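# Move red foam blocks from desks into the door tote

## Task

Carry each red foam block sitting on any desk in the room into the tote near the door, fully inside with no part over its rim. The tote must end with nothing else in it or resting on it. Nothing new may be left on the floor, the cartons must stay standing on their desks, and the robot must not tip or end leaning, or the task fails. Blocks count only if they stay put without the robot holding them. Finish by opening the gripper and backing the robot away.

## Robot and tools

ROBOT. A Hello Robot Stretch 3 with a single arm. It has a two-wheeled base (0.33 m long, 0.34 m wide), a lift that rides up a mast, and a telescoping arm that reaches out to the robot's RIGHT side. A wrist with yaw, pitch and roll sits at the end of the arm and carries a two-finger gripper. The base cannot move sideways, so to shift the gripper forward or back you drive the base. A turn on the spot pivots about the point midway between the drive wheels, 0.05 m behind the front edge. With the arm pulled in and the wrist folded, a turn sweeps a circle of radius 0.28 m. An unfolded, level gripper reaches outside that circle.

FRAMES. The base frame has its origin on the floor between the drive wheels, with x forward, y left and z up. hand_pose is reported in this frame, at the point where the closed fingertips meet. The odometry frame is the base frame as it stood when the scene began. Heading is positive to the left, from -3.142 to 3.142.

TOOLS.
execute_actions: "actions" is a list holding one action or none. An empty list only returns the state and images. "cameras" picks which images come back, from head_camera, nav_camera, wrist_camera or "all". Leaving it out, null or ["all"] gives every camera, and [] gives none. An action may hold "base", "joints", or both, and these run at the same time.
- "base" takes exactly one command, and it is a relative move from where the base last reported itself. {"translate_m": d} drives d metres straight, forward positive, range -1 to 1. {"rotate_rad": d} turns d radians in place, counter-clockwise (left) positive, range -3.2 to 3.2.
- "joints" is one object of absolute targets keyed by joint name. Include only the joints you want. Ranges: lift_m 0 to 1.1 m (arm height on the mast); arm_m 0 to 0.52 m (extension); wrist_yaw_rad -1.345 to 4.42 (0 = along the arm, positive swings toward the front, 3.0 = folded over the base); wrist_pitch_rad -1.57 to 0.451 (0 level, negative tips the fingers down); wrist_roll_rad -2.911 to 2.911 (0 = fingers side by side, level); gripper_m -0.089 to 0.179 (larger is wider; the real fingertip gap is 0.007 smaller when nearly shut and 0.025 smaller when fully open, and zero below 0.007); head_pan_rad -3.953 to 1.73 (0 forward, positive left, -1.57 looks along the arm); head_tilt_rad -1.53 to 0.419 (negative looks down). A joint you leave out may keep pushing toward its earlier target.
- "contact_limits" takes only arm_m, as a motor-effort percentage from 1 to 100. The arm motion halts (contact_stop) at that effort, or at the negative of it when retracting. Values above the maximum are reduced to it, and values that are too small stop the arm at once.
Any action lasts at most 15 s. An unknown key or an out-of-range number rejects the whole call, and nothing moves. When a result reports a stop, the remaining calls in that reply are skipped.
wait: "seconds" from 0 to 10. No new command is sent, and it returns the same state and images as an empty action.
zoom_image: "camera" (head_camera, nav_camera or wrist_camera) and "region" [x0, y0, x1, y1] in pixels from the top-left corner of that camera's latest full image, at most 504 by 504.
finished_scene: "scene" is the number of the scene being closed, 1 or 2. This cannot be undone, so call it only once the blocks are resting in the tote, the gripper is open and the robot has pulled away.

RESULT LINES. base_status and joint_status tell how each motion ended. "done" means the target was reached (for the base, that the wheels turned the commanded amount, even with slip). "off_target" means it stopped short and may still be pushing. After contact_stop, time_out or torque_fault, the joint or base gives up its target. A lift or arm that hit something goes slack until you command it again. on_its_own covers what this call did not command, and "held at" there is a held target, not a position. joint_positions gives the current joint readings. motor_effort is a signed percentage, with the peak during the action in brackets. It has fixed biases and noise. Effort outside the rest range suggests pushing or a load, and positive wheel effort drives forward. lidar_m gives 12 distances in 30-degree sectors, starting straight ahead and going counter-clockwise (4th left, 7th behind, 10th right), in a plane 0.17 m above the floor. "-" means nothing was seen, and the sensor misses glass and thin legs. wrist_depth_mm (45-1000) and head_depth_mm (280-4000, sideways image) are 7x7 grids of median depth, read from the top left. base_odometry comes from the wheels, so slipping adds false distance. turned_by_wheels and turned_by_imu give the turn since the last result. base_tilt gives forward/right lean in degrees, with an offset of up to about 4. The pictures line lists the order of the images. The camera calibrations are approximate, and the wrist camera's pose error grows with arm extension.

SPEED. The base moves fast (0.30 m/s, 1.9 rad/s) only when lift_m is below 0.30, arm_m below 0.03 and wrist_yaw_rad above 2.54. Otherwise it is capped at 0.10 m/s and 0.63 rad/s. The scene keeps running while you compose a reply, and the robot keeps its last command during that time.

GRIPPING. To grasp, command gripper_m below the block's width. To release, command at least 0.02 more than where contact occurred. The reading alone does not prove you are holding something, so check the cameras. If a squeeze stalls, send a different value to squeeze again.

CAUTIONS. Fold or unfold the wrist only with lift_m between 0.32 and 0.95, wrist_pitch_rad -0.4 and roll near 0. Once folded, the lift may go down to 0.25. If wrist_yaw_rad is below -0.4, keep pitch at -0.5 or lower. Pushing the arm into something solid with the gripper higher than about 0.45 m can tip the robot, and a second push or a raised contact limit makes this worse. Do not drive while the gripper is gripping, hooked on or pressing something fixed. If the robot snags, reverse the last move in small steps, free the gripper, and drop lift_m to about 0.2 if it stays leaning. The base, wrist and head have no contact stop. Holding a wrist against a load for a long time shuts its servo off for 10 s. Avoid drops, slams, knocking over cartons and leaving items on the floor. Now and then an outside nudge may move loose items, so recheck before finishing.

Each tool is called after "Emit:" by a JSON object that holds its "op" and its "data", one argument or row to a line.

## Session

Emit:
{"op": "execute_actions", "data": {
  "actions": []
}}

Scene clock: 0.00 s.
base_odometry: x=+0.000 y=+0.000 heading=+0.000 (m, m, rad; odometry frame)
turned_by_wheels: +0.000 (rad since the last result)
turned_by_imu: +0.000 (rad since the last result)
base_tilt: forward=+1.7 right=-1.2 (deg)
lidar_m: 2.23 1.61 1.34 1.40 2.13 1.71 1.83 2.21 1.95 1.71 2.06 2.34
head_depth_mm: 1580 2337 2450 2408 2394 1830 2344 / 1598 2389 2540 2508 2495 1901 2404 / 1687 2425 2611 2593 2554 2261 2159 / 1714 2465 2717 2683 2655 2601 2359 / 1746 2514 2828 2794 2760 2729 2323 / 1760 2560 2909 2885 2843 2786 2289 / 1788 2583 2759 2853 2901 2848 2256
base_status: not commanded
joint_positions: lift_m=+0.463 arm_m=+0.000 wrist_yaw_rad=+3.128 wrist_pitch_rad=-0.500 wrist_roll_rad=-0.007 gripper_m=+0.037 head_pan_rad=+0.012 head_tilt_rad=-0.020
joint_status: not commanded
motor_effort: left_wheel=+0 right_wheel=+0 lift_m=+21 arm_m=+0 wrist_yaw_rad=-1 wrist_pitch_rad=+4 wrist_roll_rad=+0 gripper_m=+0 head_pan_rad=+0 head_tilt_rad=+3 (%)
hand_pose: x=-0.0184 y=+0.0680 z=+0.4574 quat_wxyz=(+0.179, +0.683, +0.171, +0.687) (m; base frame)
wrist_depth_mm: - - - - - - - / - - - - - - - / - - - - - - 967 / - - 925 901 868 818 822 / 842 801 781 755 765 708 682 / 722 689 689 655 616 622 608 / 619 597 603 - 558 543 537
pictures: head_camera (sideways: a quarter turn clockwise sets it upright), nav_camera (sideways: a quarter turn counterclockwise sets it upright), wrist_camera
camera_calibration (this result's frames):
head_camera: T_world_to_cam=[[0.0350471, -0.0766039, -0.996445, 1.31884], [-0.0518635, 0.995575, -0.0783611, 0.107357], [0.998039, 0.0544255, 0.0309191, -0.0839343], [0, 0, 0, 1]] pos_world=[0.0431161, -0.00128505, 1.32516]
nav_camera: T_world_to_cam=[[0.0194957, 0.0543356, 0.998332, -1.2612], [0.0635314, -0.996572, 0.0529991, -0.0174349], [0.997789, 0.0623922, -0.0228809, -0.0215234], [0, 0, 0, 1]] pos_world=[0.0471714, 0.0524957, 1.25952]
wrist_camera: T_world_to_cam=[[0.986463, -0.141732, -0.0824813, 0.0629905], [-0.153122, -0.616098, -0.772643, 0.421234], [0.0586915, 0.774813, -0.62946, 0.404473], [0, 0, 0, 1]] pos_world=[-0.0213767, -0.0449421, 0.585259]
Images, in order (width x height): head_camera 896x504, nav_camera 672x504, wrist_camera 644x364.

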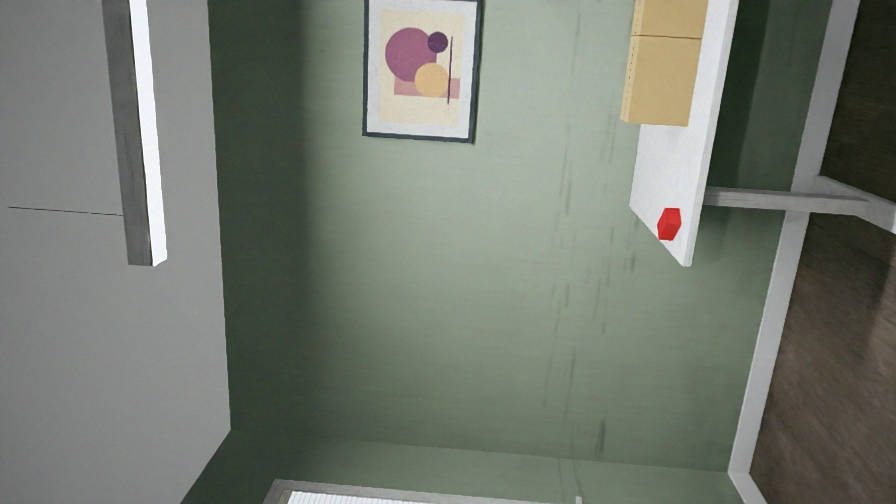

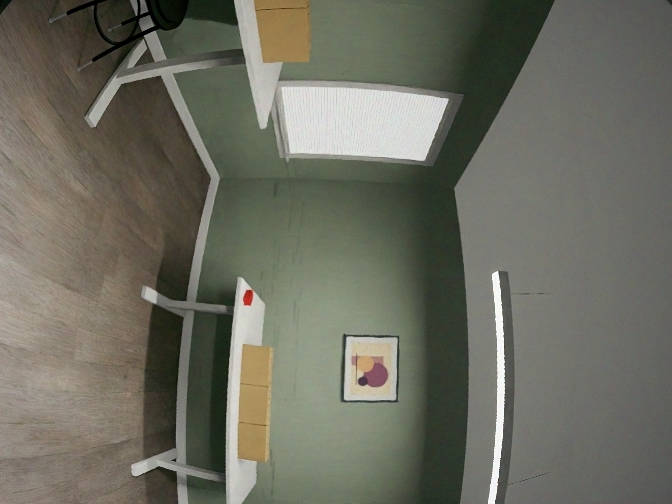

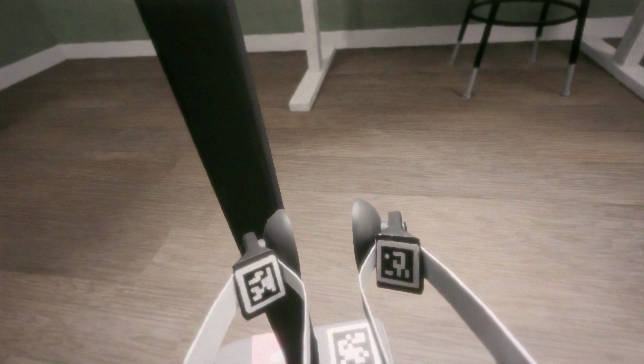

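Emit:
{"op": "execute_actions", "data": {
  "actions": [
    {"joints": {"head_pan_rad": 1.45, "head_tilt_rad": -0.3, "lift_m": 0.28, "wrist_pitch_rad": -0.4, "wrist_yaw_rad": 2.9}}
  ],
  "cameras": ["head_camera", "nav_camera"]
}}

Emit:
{"op": "execute_actions", "data": {
  "actions": [
    {"joints": {"head_pan_rad": -1.5}}
  ],
  "cameras": ["head_camera", "nav_camera"]
}}

Emit:
{"op": "execute_actions", "data": {
  "actions": [
    {"joints": {"head_pan_rad": -3.1}}
  ],
  "cameras": ["head_camera", "nav_camera"]
}}

Scene clock: 3.77 s.
base_odometry: x=+0.000 y=+0.000 heading=+0.000 (m, m, rad; odometry frame)
turned_by_wheels: +0.000 (rad since the last result)
turned_by_imu: -0.001 (rad since the last result)
base_tilt: forward=+1.8 right=-1.2 (deg)
lidar_m: 2.23 1.61 1.33 1.40 2.12 1.70 1.84 2.21 1.95 1.71 2.06 2.33
head_depth_mm: 1520 1590 1636 1088 1788 1864 1540 / 1537 1608 1670 1106 1834 1904 1621 / 1565 1636 1702 1127 1853 1942 1609 / 1618 1669 1751 1153 1907 1963 1598 / 1647 1711 1774 1509 1929 1893 1541 / 1664 1735 1812 1884 2002 2035 1563 / 1698 1791 1857 1943 2050 2023 1554
base_status: not commanded
joint_positions: lift_m=+0.281 arm_m=+0.000 wrist_yaw_rad=+2.902 wrist_pitch_rad=-0.418 wrist_roll_rad=-0.007 gripper_m=+0.037 head_pan_rad=+1.443 head_tilt_rad=-0.296
joint_status: all done
motor_effort: left_wheel=+0(0) right_wheel=+0(0) lift_m=+7(15) arm_m=-1(0) wrist_yaw_rad=-2(1) wrist_pitch_rad=+6(6) wrist_roll_rad=+0(0) gripper_m=+0(0) head_pan_rad=+4(46) head_tilt_rad=-2(29) (%)
hand_pose: x=+0.0320 y=+0.0727 z=+0.2934 quat_wxyz=(+0.228, +0.702, +0.064, +0.672) (m; base frame)
wrist_depth_mm: - - - - - - - / - - - - - - - / - - 980 917 845 800 754 / 803 - 742 704 674 644 616 / 649 - 615 585 566 539 514 / 535 513 - 485 458 462 445 / 454 471 - - 411 396 385
pictures: head_camera (sideways: a quarter turn clockwise sets it upright), nav_camera (sideways: a quarter turn counterclockwise sets it upright)
camera_calibration (this result's frames):
head_camera: T_world_to_cam=[[0.0459621, -0.246372, -0.968085, 1.2815], [-0.995581, 0.0681499, -0.0646113, 0.0951868], [0.0818933, 0.966776, -0.242151, 0.277124], [0, 0, 0, 1]] pos_world=[0.0131713, 0.0413223, 1.31385]
nav_camera: T_world_to_cam=[[-0.0164836, 0.295743, 0.955125, -1.20437], [0.997261, -0.0640216, 0.0370342, -0.00232985], [0.0721012, 0.95312, -0.293877, 0.336874], [0, 0, 0, 1]] pos_world=[-0.0418179, 0.0349544, 1.24941]
Images, in order (width x height): head_camera 896x504, nav_camera 672x504.

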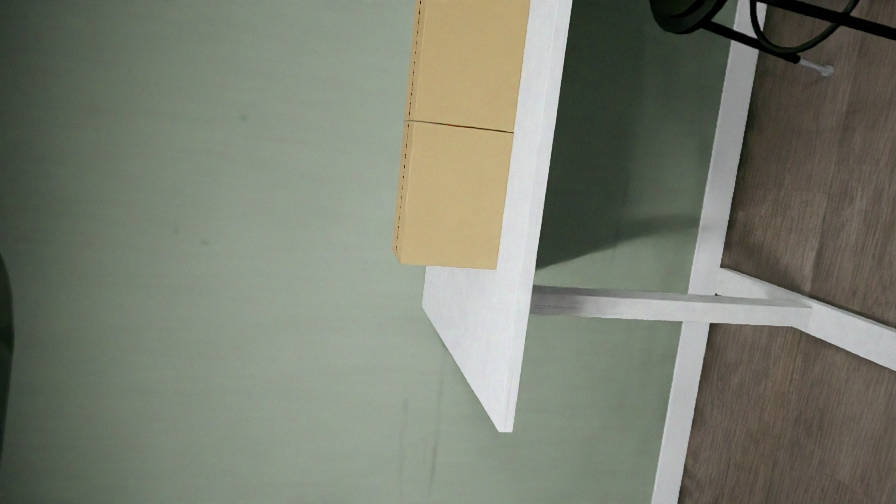

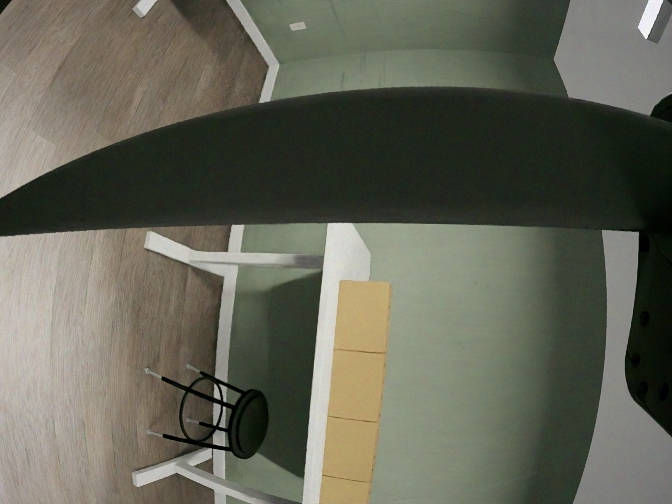

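Scene clock: 5.77 s.
base_odometry: x=+0.000 y=+0.000 heading=+0.000 (m, m, rad; odometry frame)
turned_by_wheels: +0.000 (rad since the last result)
turned_by_imu: +0.000 (rad since the last result)
base_tilt: forward=+1.7 right=-1.1 (deg)
lidar_m: 2.23 1.61 1.34 1.40 2.12 1.70 1.84 2.20 1.95 1.71 2.06 2.32
head_depth_mm: 1647 1706 1774 1826 1905 1959 1587 / 1695 1770 1857 1906 1982 2040 1579 / 1661 1809 1873 1897 2020 2011 1604 / 1788 1873 1952 2011 2136 1951 1601 / 1875 1965 2039 2097 2251 1988 1582 / 1865 1955 2021 2124 2273 2032 1570 / 2123 2198 2322 2452 2514 2023 1557
base_status: not commanded
joint_positions: lift_m=+0.281 arm_m=+0.000 wrist_yaw_rad=+2.902 wrist_pitch_rad=-0.418 wrist_roll_rad=-0.007 gripper_m=+0.037 head_pan_rad=-1.493 head_tilt_rad=-0.296
joint_status: all done
motor_effort: left_wheel=+0(0) right_wheel=+0(0) lift_m=+7(7) arm_m=+0(0) wrist_yaw_rad=-3(2) wrist_pitch_rad=+6(6) wrist_roll_rad=+0(0) gripper_m=+0(0) head_pan_rad=-3(46) head_tilt_rad=-2(3) (%)
hand_pose: x=+0.0320 y=+0.0727 z=+0.2934 quat_wxyz=(+0.228, +0.702, +0.064, +0.672) (m; base frame)
wrist_depth_mm: - - - - - - - / - - - - - - - / - - 975 911 872 821 785 / 809 - 732 706 679 646 616 / 649 - 623 578 570 544 518 / 538 523 - 483 457 458 446 / 462 466 - - 408 397 389
pictures: head_camera (sideways: a quarter turn clockwise sets it upright), nav_camera (sideways: a quarter turn counterclockwise sets it upright)
camera_calibration (this result's frames):
head_camera: T_world_to_cam=[[-0.0953988, 0.231949, -0.968039, 1.2823], [0.98847, 0.136943, -0.0645998, 0.083069], [0.117582, -0.96304, -0.242339, 0.27715], [0, 0, 0, 1]] pos_world=[0.00763068, -0.0418973, 1.31385]
nav_camera: T_world_to_cam=[[0.0766418, -0.286303, 0.955069, -1.20487], [-0.989271, -0.141323, 0.0370219, 0.00980413], [0.124373, -0.94766, -0.294062, 0.336796], [0, 0, 0, 1]] pos_world=[0.0601538, -0.024404, 1.24941]
Images, in order (width x height): head_camera 896x504, nav_camera 672x504.

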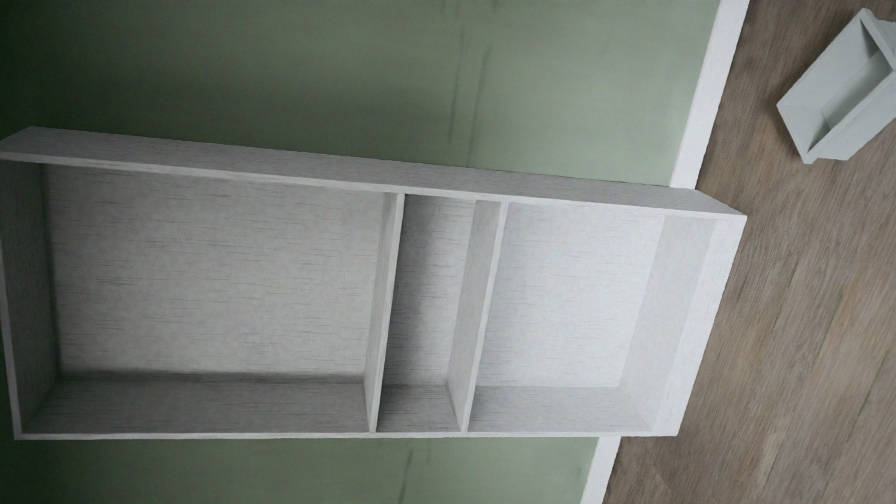

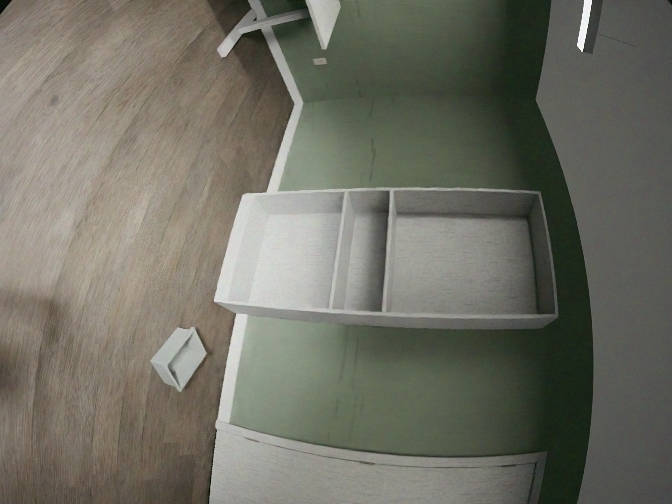

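Scene clock: 7.17 s.
base_odometry: x=+0.000 y=+0.000 heading=+0.000 (m, m, rad; odometry frame)
turned_by_wheels: +0.000 (rad since the last result)
turned_by_imu: +0.000 (rad since the last result)
base_tilt: forward=+1.7 right=-1.1 (deg)
lidar_m: 2.23 1.61 1.34 1.40 2.12 1.70 1.84 2.21 1.95 1.71 2.06 2.33
head_depth_mm: 1794 1863 1915 1361 2081 2120 1638 / 1861 1935 2004 1422 2155 2126 1624 / 1924 2008 2069 1474 2243 2105 1613 / 1984 2069 2152 1544 2359 2102 1590 / 2086 2161 2247 1927 2416 2005 1583 / 2158 2260 2351 2449 2557 2040 1572 / 2250 2348 2438 2599 2675 2023 1549
base_status: not commanded
joint_positions: lift_m=+0.281 arm_m=+0.000 wrist_yaw_rad=+2.902 wrist_pitch_rad=-0.418 wrist_roll_rad=-0.007 gripper_m=+0.037 head_pan_rad=-3.093 head_tilt_rad=-0.296
joint_status: all done
motor_effort: left_wheel=+0(0) right_wheel=+0(0) lift_m=+7(7) arm_m=+0(0) wrist_yaw_rad=-3(3) wrist_pitch_rad=+6(6) wrist_roll_rad=+0(0) gripper_m=+0(0) head_pan_rad=-3(48) head_tilt_rad=-1(3) (%)
hand_pose: x=+0.0320 y=+0.0727 z=+0.2934 quat_wxyz=(+0.228, +0.702, +0.064, +0.672) (m; base frame)
wrist_depth_mm: - - - - - - - / - - - - - - - / - - 974 929 868 807 767 / 809 - 755 701 673 641 616 / 653 - 617 574 572 536 524 / 548 520 - 486 462 462 439 / 459 469 - - 406 392 390
pictures: head_camera (sideways: a quarter turn clockwise sets it upright), nav_camera (sideways: a quarter turn counterclockwise sets it upright)
camera_calibration (this result's frames):
head_camera: T_world_to_cam=[[0.234654, 0.0885865, -0.968034, 1.28028], [0.108024, -0.992047, -0.0645987, 0.0884383], [-0.966058, -0.0894126, -0.242357, 0.283784], [0, 0, 0, 1]] pos_world=[-0.0358244, -0.000306677, 1.31385]
nav_camera: T_world_to_cam=[[-0.288436, -0.0682503, 0.955064, -1.20263], [-0.112378, 0.992976, 0.0370207, 0.0044566], [-0.950882, -0.0966498, -0.29408, 0.343378], [0, 0, 0, 1]] pos_world=[-0.0198709, -0.0533181, 1.24941]
Images, in order (width x height): head_camera 896x504, nav_camera 672x504.

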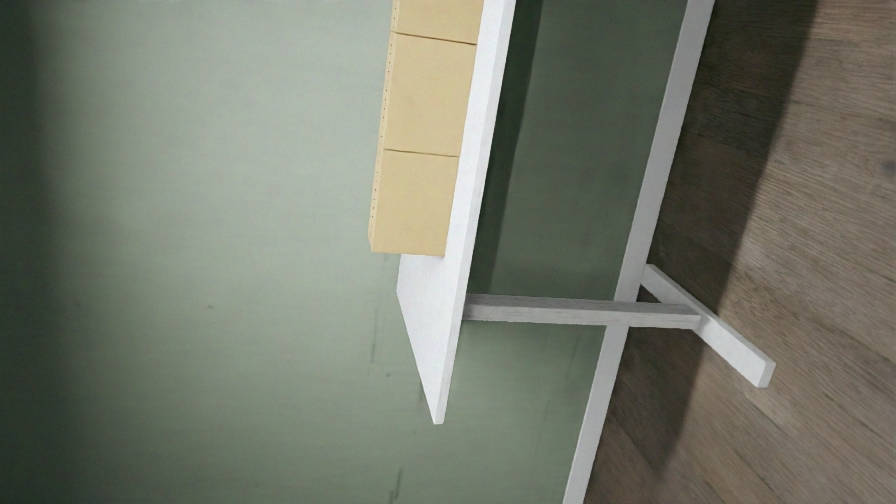

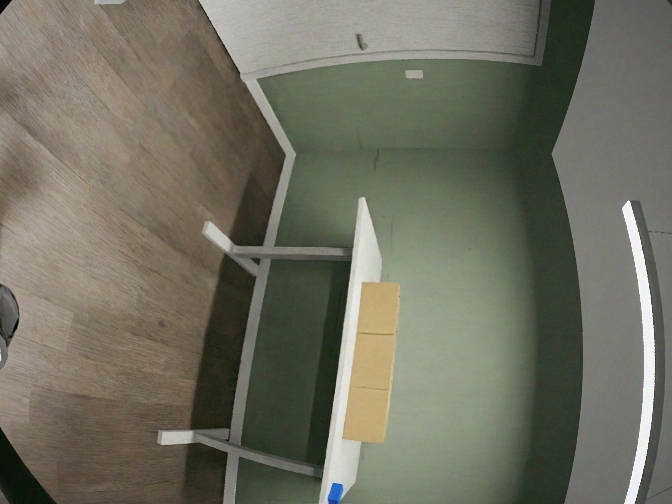

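Emit:
{"op": "execute_actions", "data": {
  "actions": [
    {"base": {"rotate_rad": 1.098}, "joints": {"head_pan_rad": 0.1, "head_tilt_rad": -0.25}}
  ],
  "cameras": ["head_camera", "nav_camera"]
}}

Scene clock: 31.03 s.
base_odometry: x=+0.000 y=+0.000 heading=+1.098 (m, m, rad; odometry frame)
turned_by_wheels: +1.098 (rad since the last result)
turned_by_imu: +1.114 (rad since the last result)
base_tilt: forward=+1.7 right=-1.0 (deg)
lidar_m: 1.22 1.40 2.20 1.70 2.13 2.14 1.95 1.71 2.06 2.33 2.23 1.34
head_depth_mm: 1618 1682 1751 1153 1160 1945 1652 / 1613 1675 1742 1146 1899 1455 1695 / 1596 1663 1732 1146 1882 1941 1576 / 1602 1649 1716 1131 1849 1938 1646 / 1582 1656 1703 1128 1846 1925 1652 / 1572 1629 1696 1123 1842 1908 1633 / 1567 1623 1703 1689 1391 1868 1505
base_status: done
joint_positions: lift_m=+0.281 arm_m=+0.000 wrist_yaw_rad=+2.902 wrist_pitch_rad=-0.418 wrist_roll_rad=-0.007 gripper_m=+0.037 head_pan_rad=+0.093 head_tilt_rad=-0.260
joint_status: all done
motor_effort: left_wheel=-2(7) right_wheel=+2(9) lift_m=+7(8) arm_m=+0(1) wrist_yaw_rad=-2(3) wrist_pitch_rad=+6(6) wrist_roll_rad=+0(0) gripper_m=+0(2) head_pan_rad=+4(46) head_tilt_rad=+7(13) (%)
hand_pose: x=+0.0320 y=+0.0727 z=+0.2934 quat_wxyz=(+0.228, +0.702, +0.064, +0.672) (m; base frame)
wrist_depth_mm: - - - - - - - / - - - - - - - / - - 989 907 879 805 785 / 807 - 749 716 679 648 621 / 655 - 614 588 563 534 519 / 544 518 - 486 456 460 443 / 467 465 - - 406 396 388
pictures: head_camera (sideways: a quarter turn clockwise sets it upright), nav_camera (sideways: a quarter turn counterclockwise sets it upright)
camera_calibration (this result's frames):
head_camera: T_world_to_cam=[[-0.195485, -0.0955503, -0.976041, 1.29337], [-0.149142, 0.986563, -0.0667096, 0.0927583], [0.9693, 0.132528, -0.207109, 0.2261], [0, 0, 0, 1]] pos_world=[0.0475113, 0.00210579, 1.3154]
nav_camera: T_world_to_cam=[[0.250542, 0.0776373, 0.964988, -1.21889], [0.154524, -0.987207, 0.0393054, -0.000147783], [0.955694, 0.139266, -0.259334, 0.286525], [0, 0, 0, 1]] pos_world=[0.0315753, 0.0545819, 1.25052]
Images, in order (width x height): head_camera 896x504, nav_camera 672x504.

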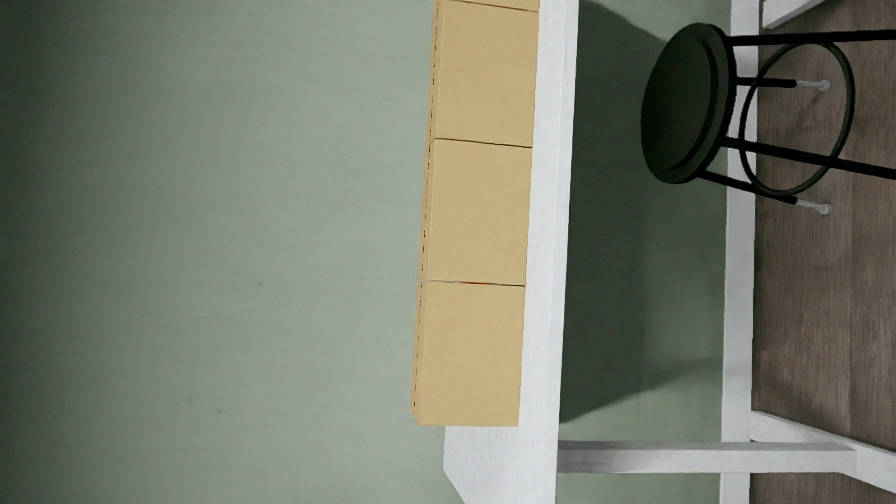

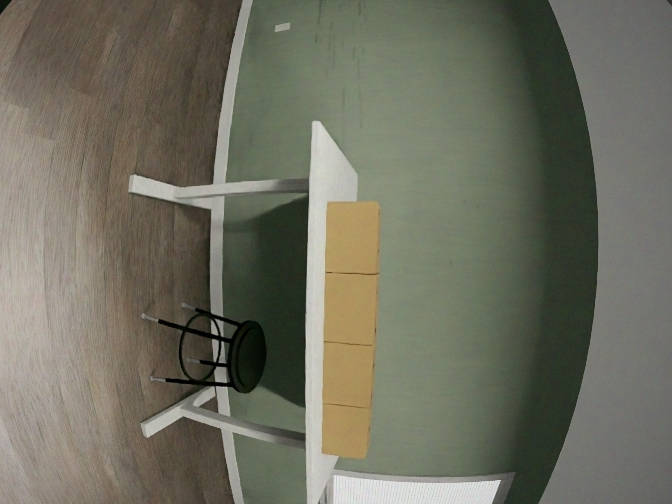

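Emit:
{"op": "execute_actions", "data": {
  "actions": []
}}

Scene clock: 34.63 s.
base_odometry: x=+0.000 y=+0.000 heading=+1.098 (m, m, rad; odometry frame)
turned_by_wheels: +0.000 (rad since the last result)
turned_by_imu: -0.001 (rad since the last result)
base_tilt: forward=+1.8 right=-1.1 (deg)
lidar_m: 1.22 1.40 2.21 1.70 2.13 2.14 1.95 1.71 2.06 2.33 2.23 1.34
head_depth_mm: 1616 1693 1741 1153 1161 1952 1651 / 1622 1671 1725 1146 1885 1451 1684 / 1599 1672 1729 1142 1877 1936 1574 / 1603 1661 1715 1133 1859 1930 1659 / 1579 1641 1701 1121 1841 1926 1645 / 1574 1634 1691 1118 1832 1895 1633 / 1563 1621 1679 1687 1383 1873 1503
base_status: done
joint_positions: lift_m=+0.281 arm_m=+0.000 wrist_yaw_rad=+2.902 wrist_pitch_rad=-0.418 wrist_roll_rad=-0.007 gripper_m=+0.037 head_pan_rad=+0.093 head_tilt_rad=-0.260
joint_status: all done
motor_effort: left_wheel=-2(7) right_wheel=+2(9) lift_m=+7(8) arm_m=+0(1) wrist_yaw_rad=-2(3) wrist_pitch_rad=+6(6) wrist_roll_rad=-1(0) gripper_m=-1(2) head_pan_rad=+4(46) head_tilt_rad=+7(13) (%)
hand_pose: x=+0.0320 y=+0.0727 z=+0.2934 quat_wxyz=(+0.228, +0.702, +0.064, +0.672) (m; base frame)
wrist_depth_mm: - - - - - - - / - - - - - - - / - - 991 931 835 813 769 / 804 - 743 719 669 648 623 / 651 - 620 577 568 538 517 / 539 522 - 491 461 465 445 / 466 466 - - 406 397 391
pictures: head_camera (sideways: a quarter turn clockwise sets it upright), nav_camera (sideways: a quarter turn counterclockwise sets it upright), wrist_camera
camera_calibration (this result's frames):
head_camera: T_world_to_cam=[[-0.195483, -0.095555, -0.976041, 1.29337], [-0.149166, 0.986559, -0.0667096, 0.0927584], [0.969297, 0.132552, -0.207109, 0.2261], [0, 0, 0, 1]] pos_world=[0.0475112, 0.00210679, 1.3154]
nav_camera: T_world_to_cam=[[0.250541, 0.0776433, 0.964988, -1.21889], [0.154548, -0.987203, 0.0393054, -0.000147931], [0.955691, 0.139289, -0.259334, 0.286525], [0, 0, 0, 1]] pos_world=[0.031574, 0.0545825, 1.25052]
wrist_camera: T_world_to_cam=[[0.931141, -0.352663, -0.0927621, 0.0204675], [-0.27203, -0.502358, -0.820753, 0.314819], [0.24285, 0.789471, -0.563701, 0.268446], [0, 0, 0, 1]] pos_world=[0.00138997, -0.0465603, 0.41161]
Images, in order (width x height): head_camera 896x504, nav_camera 672x504, wrist_camera 644x364.

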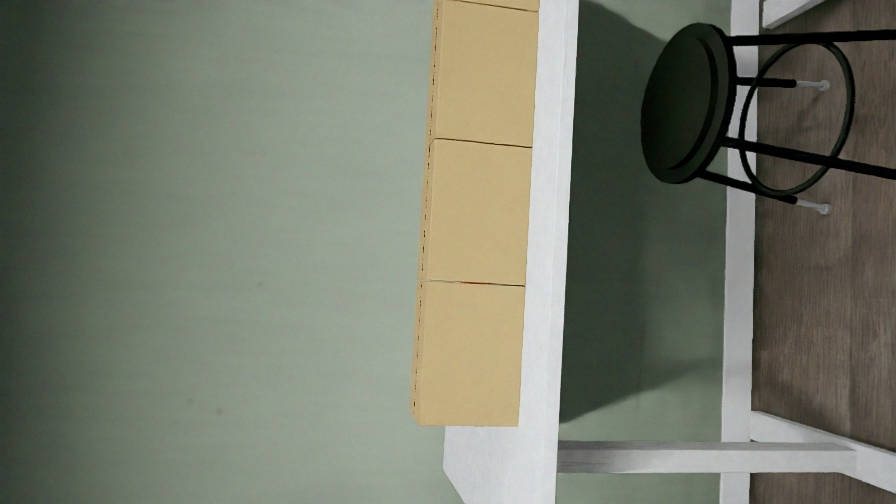

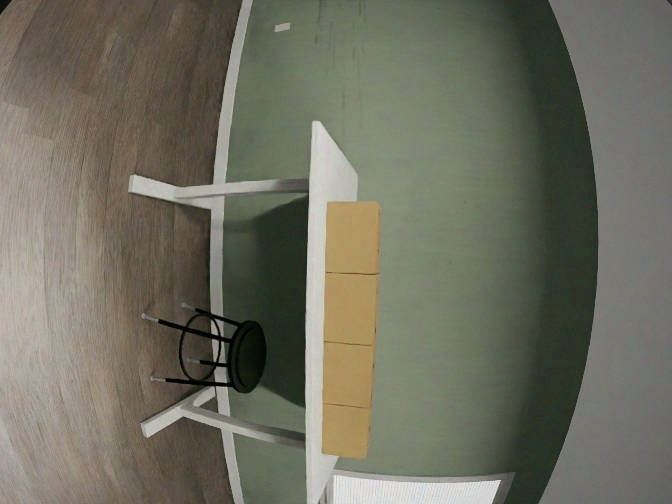

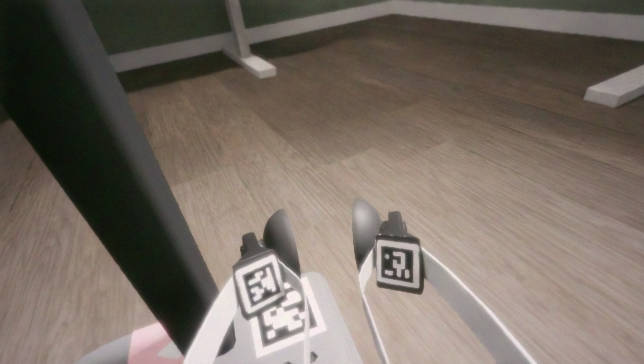

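Emit:
{"op": "execute_actions", "data": {
  "actions": [
    {"base": {"translate_m": 0.785}, "joints": {"lift_m": 1.097, "wrist_yaw_rad": 0.6, "head_pan_rad": 0.0, "head_tilt_rad": -0.6}}
  ]
}}

Scene clock: 56.63 s.
base_odometry: x=+0.358 y=+0.699 heading=+1.098 (m, m, rad; odometry frame)
turned_by_wheels: +0.000 (rad since the last result)
turned_by_imu: -0.005 (rad since the last result)
base_tilt: forward=+1.6 right=-1.1 (deg)
lidar_m: 0.43 0.79 0.74 2.26 2.27 2.39 2.73 2.44 2.58 2.08 1.82 0.44
head_depth_mm: 879 964 1028 395 442 418 374 / 867 954 1010 388 435 417 372 / 858 939 998 383 427 413 370 / 846 925 983 377 421 411 358 / 835 915 966 372 414 408 356 / 826 902 950 367 408 405 354 / 816 895 941 362 402 403 344
base_status: done
joint_positions: lift_m=+1.096 arm_m=+0.000 wrist_yaw_rad=+0.602 wrist_pitch_rad=-0.417 wrist_roll_rad=-0.007 gripper_m=+0.037 head_pan_rad=+0.007 head_tilt_rad=-0.593
joint_status: all done
motor_effort: left_wheel=-1(6) right_wheel=+2(9) lift_m=+31(37) arm_m=-1(1) wrist_yaw_rad=-4(4) wrist_pitch_rad=+6(6) wrist_roll_rad=+0(0) gripper_m=+1(0) head_pan_rad=-3(17) head_tilt_rad=-4(33) (%)
hand_pose: x=+0.1057 y=-0.3304 z=+1.1092 quat_wxyz=(+0.707, +0.345, -0.614, +0.066) (m; base frame)
wrist_depth_mm: 856 - - - - - - / 811 442 - - - - - / 326 408 615 735 - - - / 323 414 496 - - - - / 324 403 432 - - - - / 334 356 379 - - - - / 311 316 - - - - -
pictures: head_camera (sideways: a quarter turn clockwise sets it upright), nav_camera (sideways: a quarter turn counterclockwise sets it upright), wrist_camera
camera_calibration (this result's frames):
head_camera: T_world_to_cam=[[-0.510618, -0.0806093, -0.856021, 1.13864], [-0.0827397, 0.995582, -0.044397, 0.0632804], [0.855817, 0.0481569, -0.515032, 0.627516], [0, 0, 0, 1]] pos_world=[0.0496091, -0.00143491, 1.3007]
nav_camera: T_world_to_cam=[[0.557412, 0.0579999, 0.828208, -1.04229], [0.0788039, -0.996749, 0.0167653, 0.0296711], [0.826488, 0.0559208, -0.56017, 0.67879], [0, 0, 0, 1]] pos_world=[0.0176376, 0.0520692, 1.24298]
wrist_camera: T_world_to_cam=[[-0.883242, -0.459627, -0.0928756, 0.0419211], [-0.193034, 0.536895, -0.821268, 1.13751], [0.427342, -0.707451, -0.562932, 0.513702], [0, 0, 0, 1]] pos_world=[0.0370782, -0.228037, 1.22727]
Images, in order (width x height): head_camera 896x504, nav_camera 672x504, wrist_camera 644x364.

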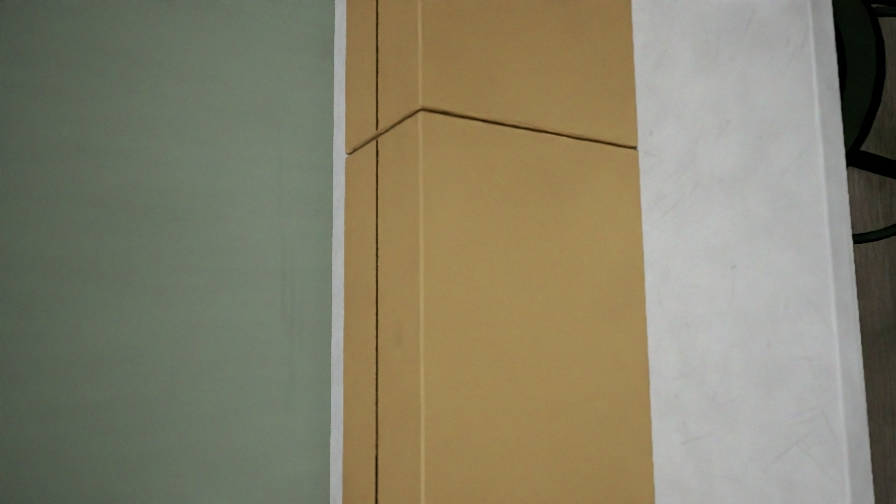

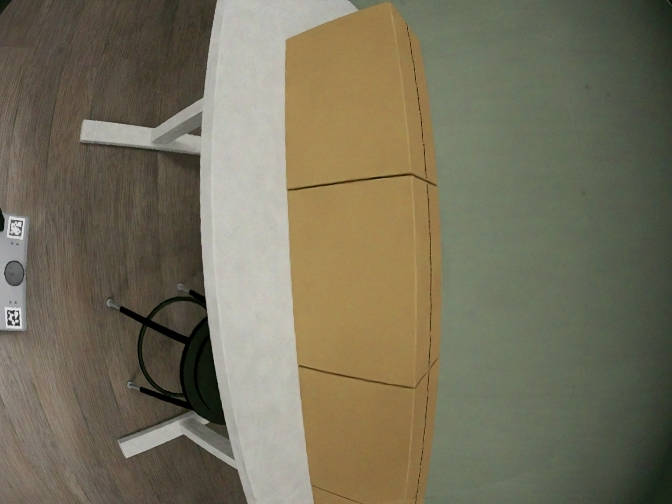

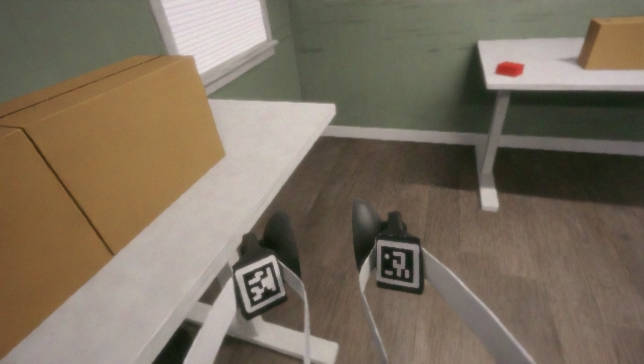

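Emit:
{"op": "execute_actions", "data": {
  "actions": [
    {"base": {"rotate_rad": 1.734}, "joints": {"arm_m": 0.45, "wrist_pitch_rad": 0.15, "wrist_yaw_rad": -0.25, "head_pan_rad": -1.5, "head_tilt_rad": -0.45}}
  ]
}}

Scene clock: 72.07 s.
base_odometry: x=+0.358 y=+0.699 heading=+2.832 (m, m, rad; odometry frame)
turned_by_wheels: +1.734 (rad since the last result)
turned_by_imu: +1.768 (rad since the last result)
base_tilt: forward=+1.7 right=-1.1 (deg)
lidar_m: 1.81 2.35 2.80 2.44 2.79 2.57 2.08 0.63 0.43 0.72 0.74 1.47
head_depth_mm: 827 866 954 960 363 392 385 / 836 874 974 945 367 399 383 / 846 902 988 462 372 408 381 / 856 919 988 453 380 417 378 / 865 930 999 448 388 423 375 / 878 943 1019 439 393 427 374 / 892 955 1031 434 402 431 371
base_status: done
joint_positions: lift_m=+1.096 arm_m=+0.450 wrist_yaw_rad=-0.249 wrist_pitch_rad=+0.130 wrist_roll_rad=-0.007 gripper_m=+0.037 head_pan_rad=-1.493 head_tilt_rad=-0.458
joint_status: all done
motor_effort: left_wheel=-1(5) right_wheel=+1(8) lift_m=+31(31) arm_m=+3(4) wrist_yaw_rad=-2(1) wrist_pitch_rad=+7(7) wrist_roll_rad=+0(0) gripper_m=+1(0) head_pan_rad=-3(45) head_tilt_rad=+5(23) (%)
hand_pose: x=-0.0849 y=-0.8440 z=+1.2443 quat_wxyz=(+0.709, -0.133, -0.692, -0.043) (m; base frame)
wrist_depth_mm: 287 306 326 351 380 418 463 / 288 306 325 352 382 416 468 / 289 305 327 352 385 424 467 / 289 309 330 358 385 424 473 / 293 310 328 357 397 427 469 / 293 312 328 361 392 429 481 / 294 312 337 363 395 443 475
pictures: head_camera (sideways: a quarter turn clockwise sets it upright), nav_camera (sideways: a quarter turn counterclockwise sets it upright), wrist_camera
camera_calibration (this result's frames):
head_camera: T_world_to_cam=[[-0.107121, 0.38412, -0.917048, 1.21579], [0.987786, 0.146089, -0.0541927, 0.0695118], [0.113154, -0.911652, -0.395078, 0.475959], [0, 0, 0, 1]] pos_world=[0.00771745, -0.0432547, 1.30674]
nav_camera: T_world_to_cam=[[0.0881251, -0.435702, 0.895767, -1.12754], [-0.988937, -0.14599, 0.0262816, 0.0237914], [0.119322, -0.888173, -0.443747, 0.531621], [0, 0, 0, 1]] pos_world=[0.0594586, -0.0156252, 1.24529]
wrist_camera: T_world_to_cam=[[-0.944144, 0.297216, -0.142319, 0.345209], [0.151297, 0.00730096, -0.988461, 1.2777], [-0.292747, -0.954782, -0.0518611, -0.597899], [0, 0, 0, 1]] pos_world=[-0.042419, -0.682794, 1.28108]
Images, in order (width x height): head_camera 896x504, nav_camera 672x504, wrist_camera 644x364.

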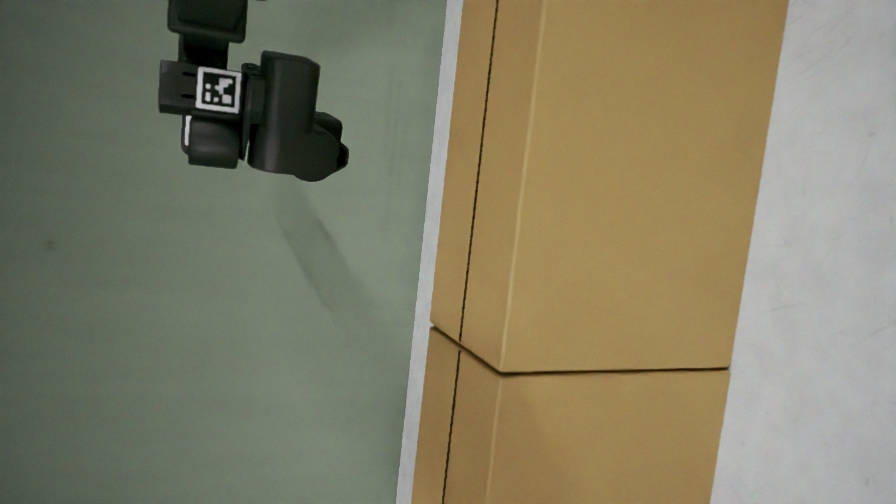

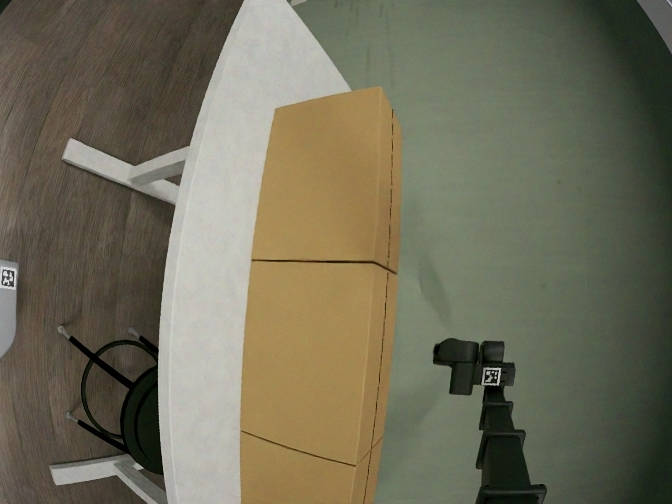

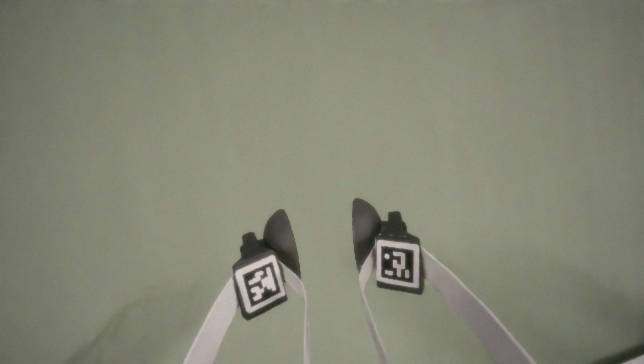

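Emit:
{"op": "execute_actions", "data": {
  "actions": [
    {"joints": {"wrist_pitch_rad": -0.65, "wrist_yaw_rad": -0.4}}
  ],
  "cameras": ["wrist_camera"]
}}

Emit:
{"op": "execute_actions", "data": {
  "actions": [
    {"joints": {"wrist_yaw_rad": -1.3}}
  ],
  "cameras": ["wrist_camera"]
}}

Scene clock: 75.00 s.
base_odometry: x=+0.358 y=+0.699 heading=+2.832 (m, m, rad; odometry frame)
turned_by_wheels: +0.000 (rad since the last result)
turned_by_imu: -0.001 (rad since the last result)
base_tilt: forward=+1.7 right=-1.1 (deg)
lidar_m: 1.81 2.35 2.79 2.45 2.79 2.58 2.08 0.62 0.43 0.72 0.74 1.47
head_depth_mm: 827 869 947 965 363 392 385 / 838 873 - 440 367 399 383 / 844 899 975 460 372 407 381 / 855 921 990 454 379 417 378 / 868 928 1000 448 387 423 376 / 878 940 1022 440 393 427 373 / 890 957 1030 434 401 432 371
base_status: not commanded
joint_positions: lift_m=+1.096 arm_m=+0.450 wrist_yaw_rad=-0.398 wrist_pitch_rad=-0.660 wrist_roll_rad=-0.007 gripper_m=+0.037 head_pan_rad=-1.493 head_tilt_rad=-0.458
joint_status: all done
motor_effort: left_wheel=-2(1) right_wheel=+1(2) lift_m=+30(31) arm_m=+3(4) wrist_yaw_rad=-3(5) wrist_pitch_rad=+3(6) wrist_roll_rad=+0(0) gripper_m=+0(1) head_pan_rad=-4(3) head_tilt_rad=+5(6) (%)
hand_pose: x=-0.0942 y=-0.7676 z=+1.0588 quat_wxyz=(+0.613, +0.094, -0.699, -0.357) (m; base frame)
wrist_depth_mm: 260 288 327 373 446 511 502 / 282 313 359 421 446 432 419 / 308 348 397 387 376 365 353 / 336 355 342 331 323 318 308 / 315 307 302 295 291 279 275 / 277 273 269 257 249 252 244 / 250 244 240 235 230 225 222
pictures: wrist_camera
camera_calibration (this result's frames):
wrist_camera: T_world_to_cam=[[-0.856713, 0.512187, -0.060891, 0.374357], [0.417812, 0.619891, -0.664205, 1.24724], [-0.302452, -0.594474, -0.745067, 0.472288], [0, 0, 0, 1]] pos_world=[-0.0575522, -0.684132, 1.2031]
Images, in order (width x height): wrist_camera 644x364.

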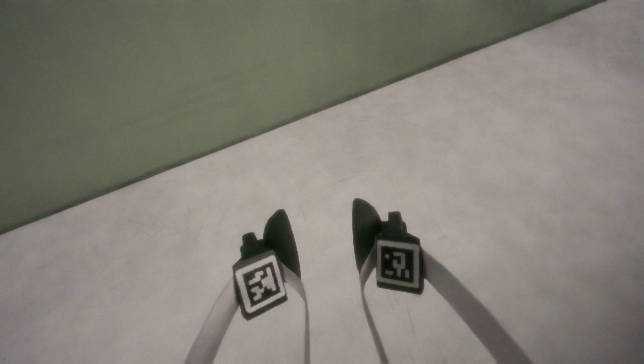

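Scene clock: 76.43 s.
base_odometry: x=+0.358 y=+0.699 heading=+2.832 (m, m, rad; odometry frame)
turned_by_wheels: +0.000 (rad since the last result)
turned_by_imu: +0.000 (rad since the last result)
base_tilt: forward=+1.7 right=-1.1 (deg)
lidar_m: 1.81 2.35 2.80 2.45 2.79 2.57 2.07 0.62 0.43 0.72 0.74 1.47
head_depth_mm: 825 867 953 445 363 392 386 / 836 879 - 440 367 400 383 / 844 900 990 461 373 408 380 / 857 917 985 453 380 417 378 / 868 931 998 448 387 422 375 / 878 946 1015 440 393 427 373 / 887 949 1032 434 401 431 370
base_status: not commanded
joint_positions: lift_m=+1.096 arm_m=+0.450 wrist_yaw_rad=-1.298 wrist_pitch_rad=-0.660 wrist_roll_rad=-0.007 gripper_m=+0.037 head_pan_rad=-1.493 head_tilt_rad=-0.458
joint_status: all done
motor_effort: left_wheel=-2(2) right_wheel=+2(2) lift_m=+30(31) arm_m=+3(4) wrist_yaw_rad=-3(3) wrist_pitch_rad=+3(3) wrist_roll_rad=+0(0) gripper_m=+0(1) head_pan_rad=-4(3) head_tilt_rad=+5(5) (%)
hand_pose: x=-0.2021 y=-0.6451 z=+1.0588 quat_wxyz=(+0.397, -0.219, -0.670, -0.588) (m; base frame)
wrist_depth_mm: 394 529 602 577 549 396 221 / 396 493 479 469 448 374 216 / 393 415 399 390 374 345 212 / 368 351 341 334 325 310 205 / 316 305 304 294 291 278 201 / 276 272 271 258 250 253 198 / 249 245 241 234 230 226 193
pictures: wrist_camera
camera_calibration (this result's frames):
wrist_camera: T_world_to_cam=[[-0.131354, 0.989465, -0.0608778, 0.673694], [0.745353, 0.0580859, -0.664135, 0.920059], [-0.653602, -0.132612, -0.74513, 0.739521], [0, 0, 0, 1]] pos_world=[-0.113924, -0.621969, 1.2031]
Images, in order (width x height): wrist_camera 644x364.

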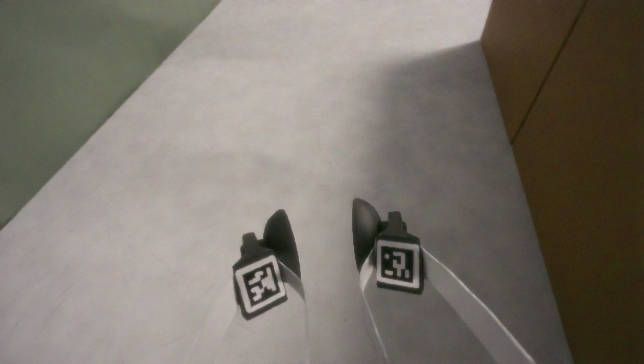

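Emit:
{"op": "execute_actions", "data": {
  "actions": [
    {"base": {"translate_m": -0.12}, "joints": {"wrist_yaw_rad": 1.5, "gripper_m": 0.14}}
  ],
  "cameras": ["wrist_camera", "nav_camera"]
}}

Scene clock: 82.63 s.
base_odometry: x=+0.472 y=+0.662 heading=+2.832 (m, m, rad; odometry frame)
turned_by_wheels: +0.000 (rad since the last result)
turned_by_imu: +0.000 (rad since the last result)
base_tilt: forward=+1.8 right=-1.1 (deg)
lidar_m: 1.93 2.47 2.80 2.43 2.79 2.45 1.96 0.84 0.54 0.40 0.82 0.84
head_depth_mm: 826 868 947 963 359 387 386 / 833 873 973 945 364 395 383 / 848 901 953 459 369 405 380 / 858 916 991 439 376 413 378 / 867 931 1002 419 383 421 375 / 877 943 1012 440 391 425 373 / 886 952 1028 433 399 430 371
base_status: done
joint_positions: lift_m=+1.096 arm_m=+0.450 wrist_yaw_rad=+1.498 wrist_pitch_rad=-0.661 wrist_roll_rad=-0.007 gripper_m=+0.140 head_pan_rad=-1.493 head_tilt_rad=-0.458
joint_status: all done
motor_effort: left_wheel=-1(6) right_wheel=+2(4) lift_m=+30(31) arm_m=+4(3) wrist_yaw_rad=+2(7) wrist_pitch_rad=+3(3) wrist_roll_rad=+0(0) gripper_m=+1(83) head_pan_rad=-3(3) head_tilt_rad=+4(5) (%)
hand_pose: x=+0.1657 y=-0.6086 z=+1.0587 quat_wxyz=(+0.648, +0.622, -0.331, +0.289) (m; base frame)
wrist_depth_mm: 200 266 - 578 550 521 427 / 171 248 477 466 448 431 407 / 160 233 396 393 379 368 353 / 153 220 340 335 326 318 306 / 147 201 303 293 240 - 272 / 142 171 266 259 215 245 246 / 136 200 240 236 229 225 225
pictures: nav_camera (sideways: a quarter turn counterclockwise sets it upright), wrist_camera
camera_calibration (this result's frames):
nav_camera: T_world_to_cam=[[0.0881252, -0.435702, 0.895767, -1.12754], [-0.988937, -0.14599, 0.0262816, 0.0237914], [0.119322, -0.888173, -0.443747, 0.531621], [0, 0, 0, 1]] pos_world=[0.0594586, -0.0156252, 1.24529]
wrist_camera: T_world_to_cam=[[-0.212132, -0.975346, -0.0608267, -0.496581], [-0.721095, 0.198236, -0.663871, 0.971722], [0.659562, -0.0969665, -0.74537, 0.789097], [0, 0, 0, 1]] pos_world=[0.0749052, -0.600453, 1.20306]
Images, in order (width x height): nav_camera 672x504, wrist_camera 644x364.

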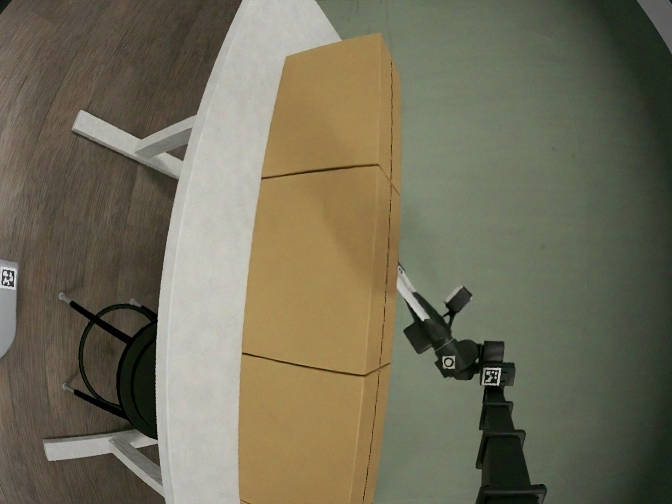

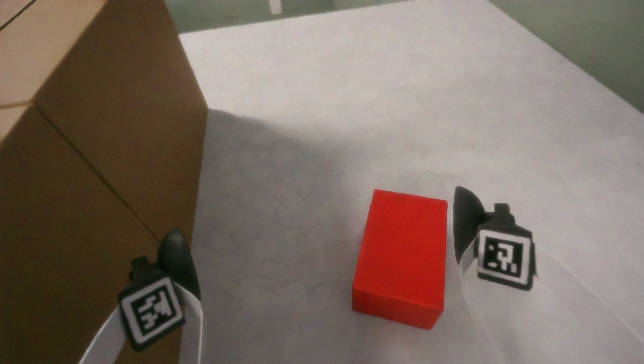

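Emit:
{"op": "zoom_image", "data": {
  "camera": "wrist_camera",
  "region": [300, 160, 500, 350]
}}

Region (300, 160, 500, 350) of wrist_camera's 644x364 image, scaled by 2.520; it fills the top 479 rows of this view, and the rest is white.

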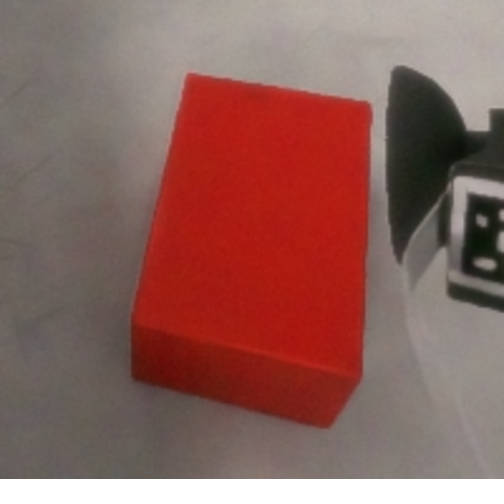

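Emit:
{"op": "execute_actions", "data": {
  "actions": [
    {"base": {"translate_m": 0.093}, "joints": {"arm_m": 0.469, "wrist_yaw_rad": 1.08, "wrist_pitch_rad": -0.95}}
  ],
  "cameras": ["wrist_camera"]
}}

Scene clock: 95.50 s.
base_odometry: x=+0.383 y=+0.691 heading=+2.832 (m, m, rad; odometry frame)
turned_by_wheels: +0.000 (rad since the last result)
turned_by_imu: -0.002 (rad since the last result)
base_tilt: forward=+1.7 right=-1.0 (deg)
lidar_m: 1.83 2.37 2.80 2.44 2.80 2.55 2.05 0.60 0.42 0.71 0.75 1.47
head_depth_mm: 825 871 953 959 362 391 386 / 839 872 971 949 366 399 383 / 845 903 956 434 371 407 380 / 856 916 990 426 379 416 378 / 866 932 998 447 386 423 375 / 880 941 1016 440 394 428 374 / 888 951 1028 433 400 431 371
base_status: done
joint_positions: lift_m=+1.096 arm_m=+0.469 wrist_yaw_rad=+1.082 wrist_pitch_rad=-0.956 wrist_roll_rad=-0.007 gripper_m=+0.140 head_pan_rad=-1.493 head_tilt_rad=-0.458
joint_status: all done
motor_effort: left_wheel=-2(2) right_wheel=+2(7) lift_m=+31(31) arm_m=+3(5) wrist_yaw_rad=-3(5) wrist_pitch_rad=+2(3) wrist_roll_rad=+0(0) gripper_m=-1(0) head_pan_rad=-3(3) head_tilt_rad=+6(4) (%)
hand_pose: x=+0.0917 y=-0.6740 z=+1.0118 quat_wxyz=(+0.707, +0.602, -0.368, +0.047) (m; base frame)
wrist_depth_mm: 326 328 320 315 311 309 308 / 298 297 292 289 286 280 279 / 277 273 269 267 265 259 258 / 254 252 251 200 244 241 240 / 237 236 233 184 227 - 223 / 224 222 216 172 214 209 211 / 209 203 205 198 202 200 199
pictures: wrist_camera
camera_calibration (this result's frames):
wrist_camera: T_world_to_cam=[[-0.598288, -0.801094, -0.0173364, -0.470125], [-0.722053, 0.548386, -0.421796, 0.89138], [0.347405, -0.239838, -0.906525, 0.891932], [0, 0, 0, 1]] pos_world=[0.0524921, -0.651515, 1.17639]
Images, in order (width x height): wrist_camera 644x364.

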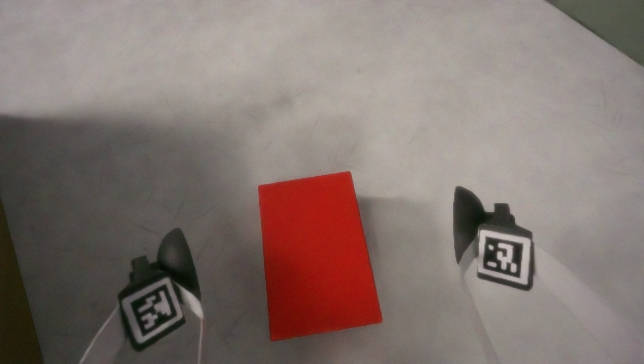

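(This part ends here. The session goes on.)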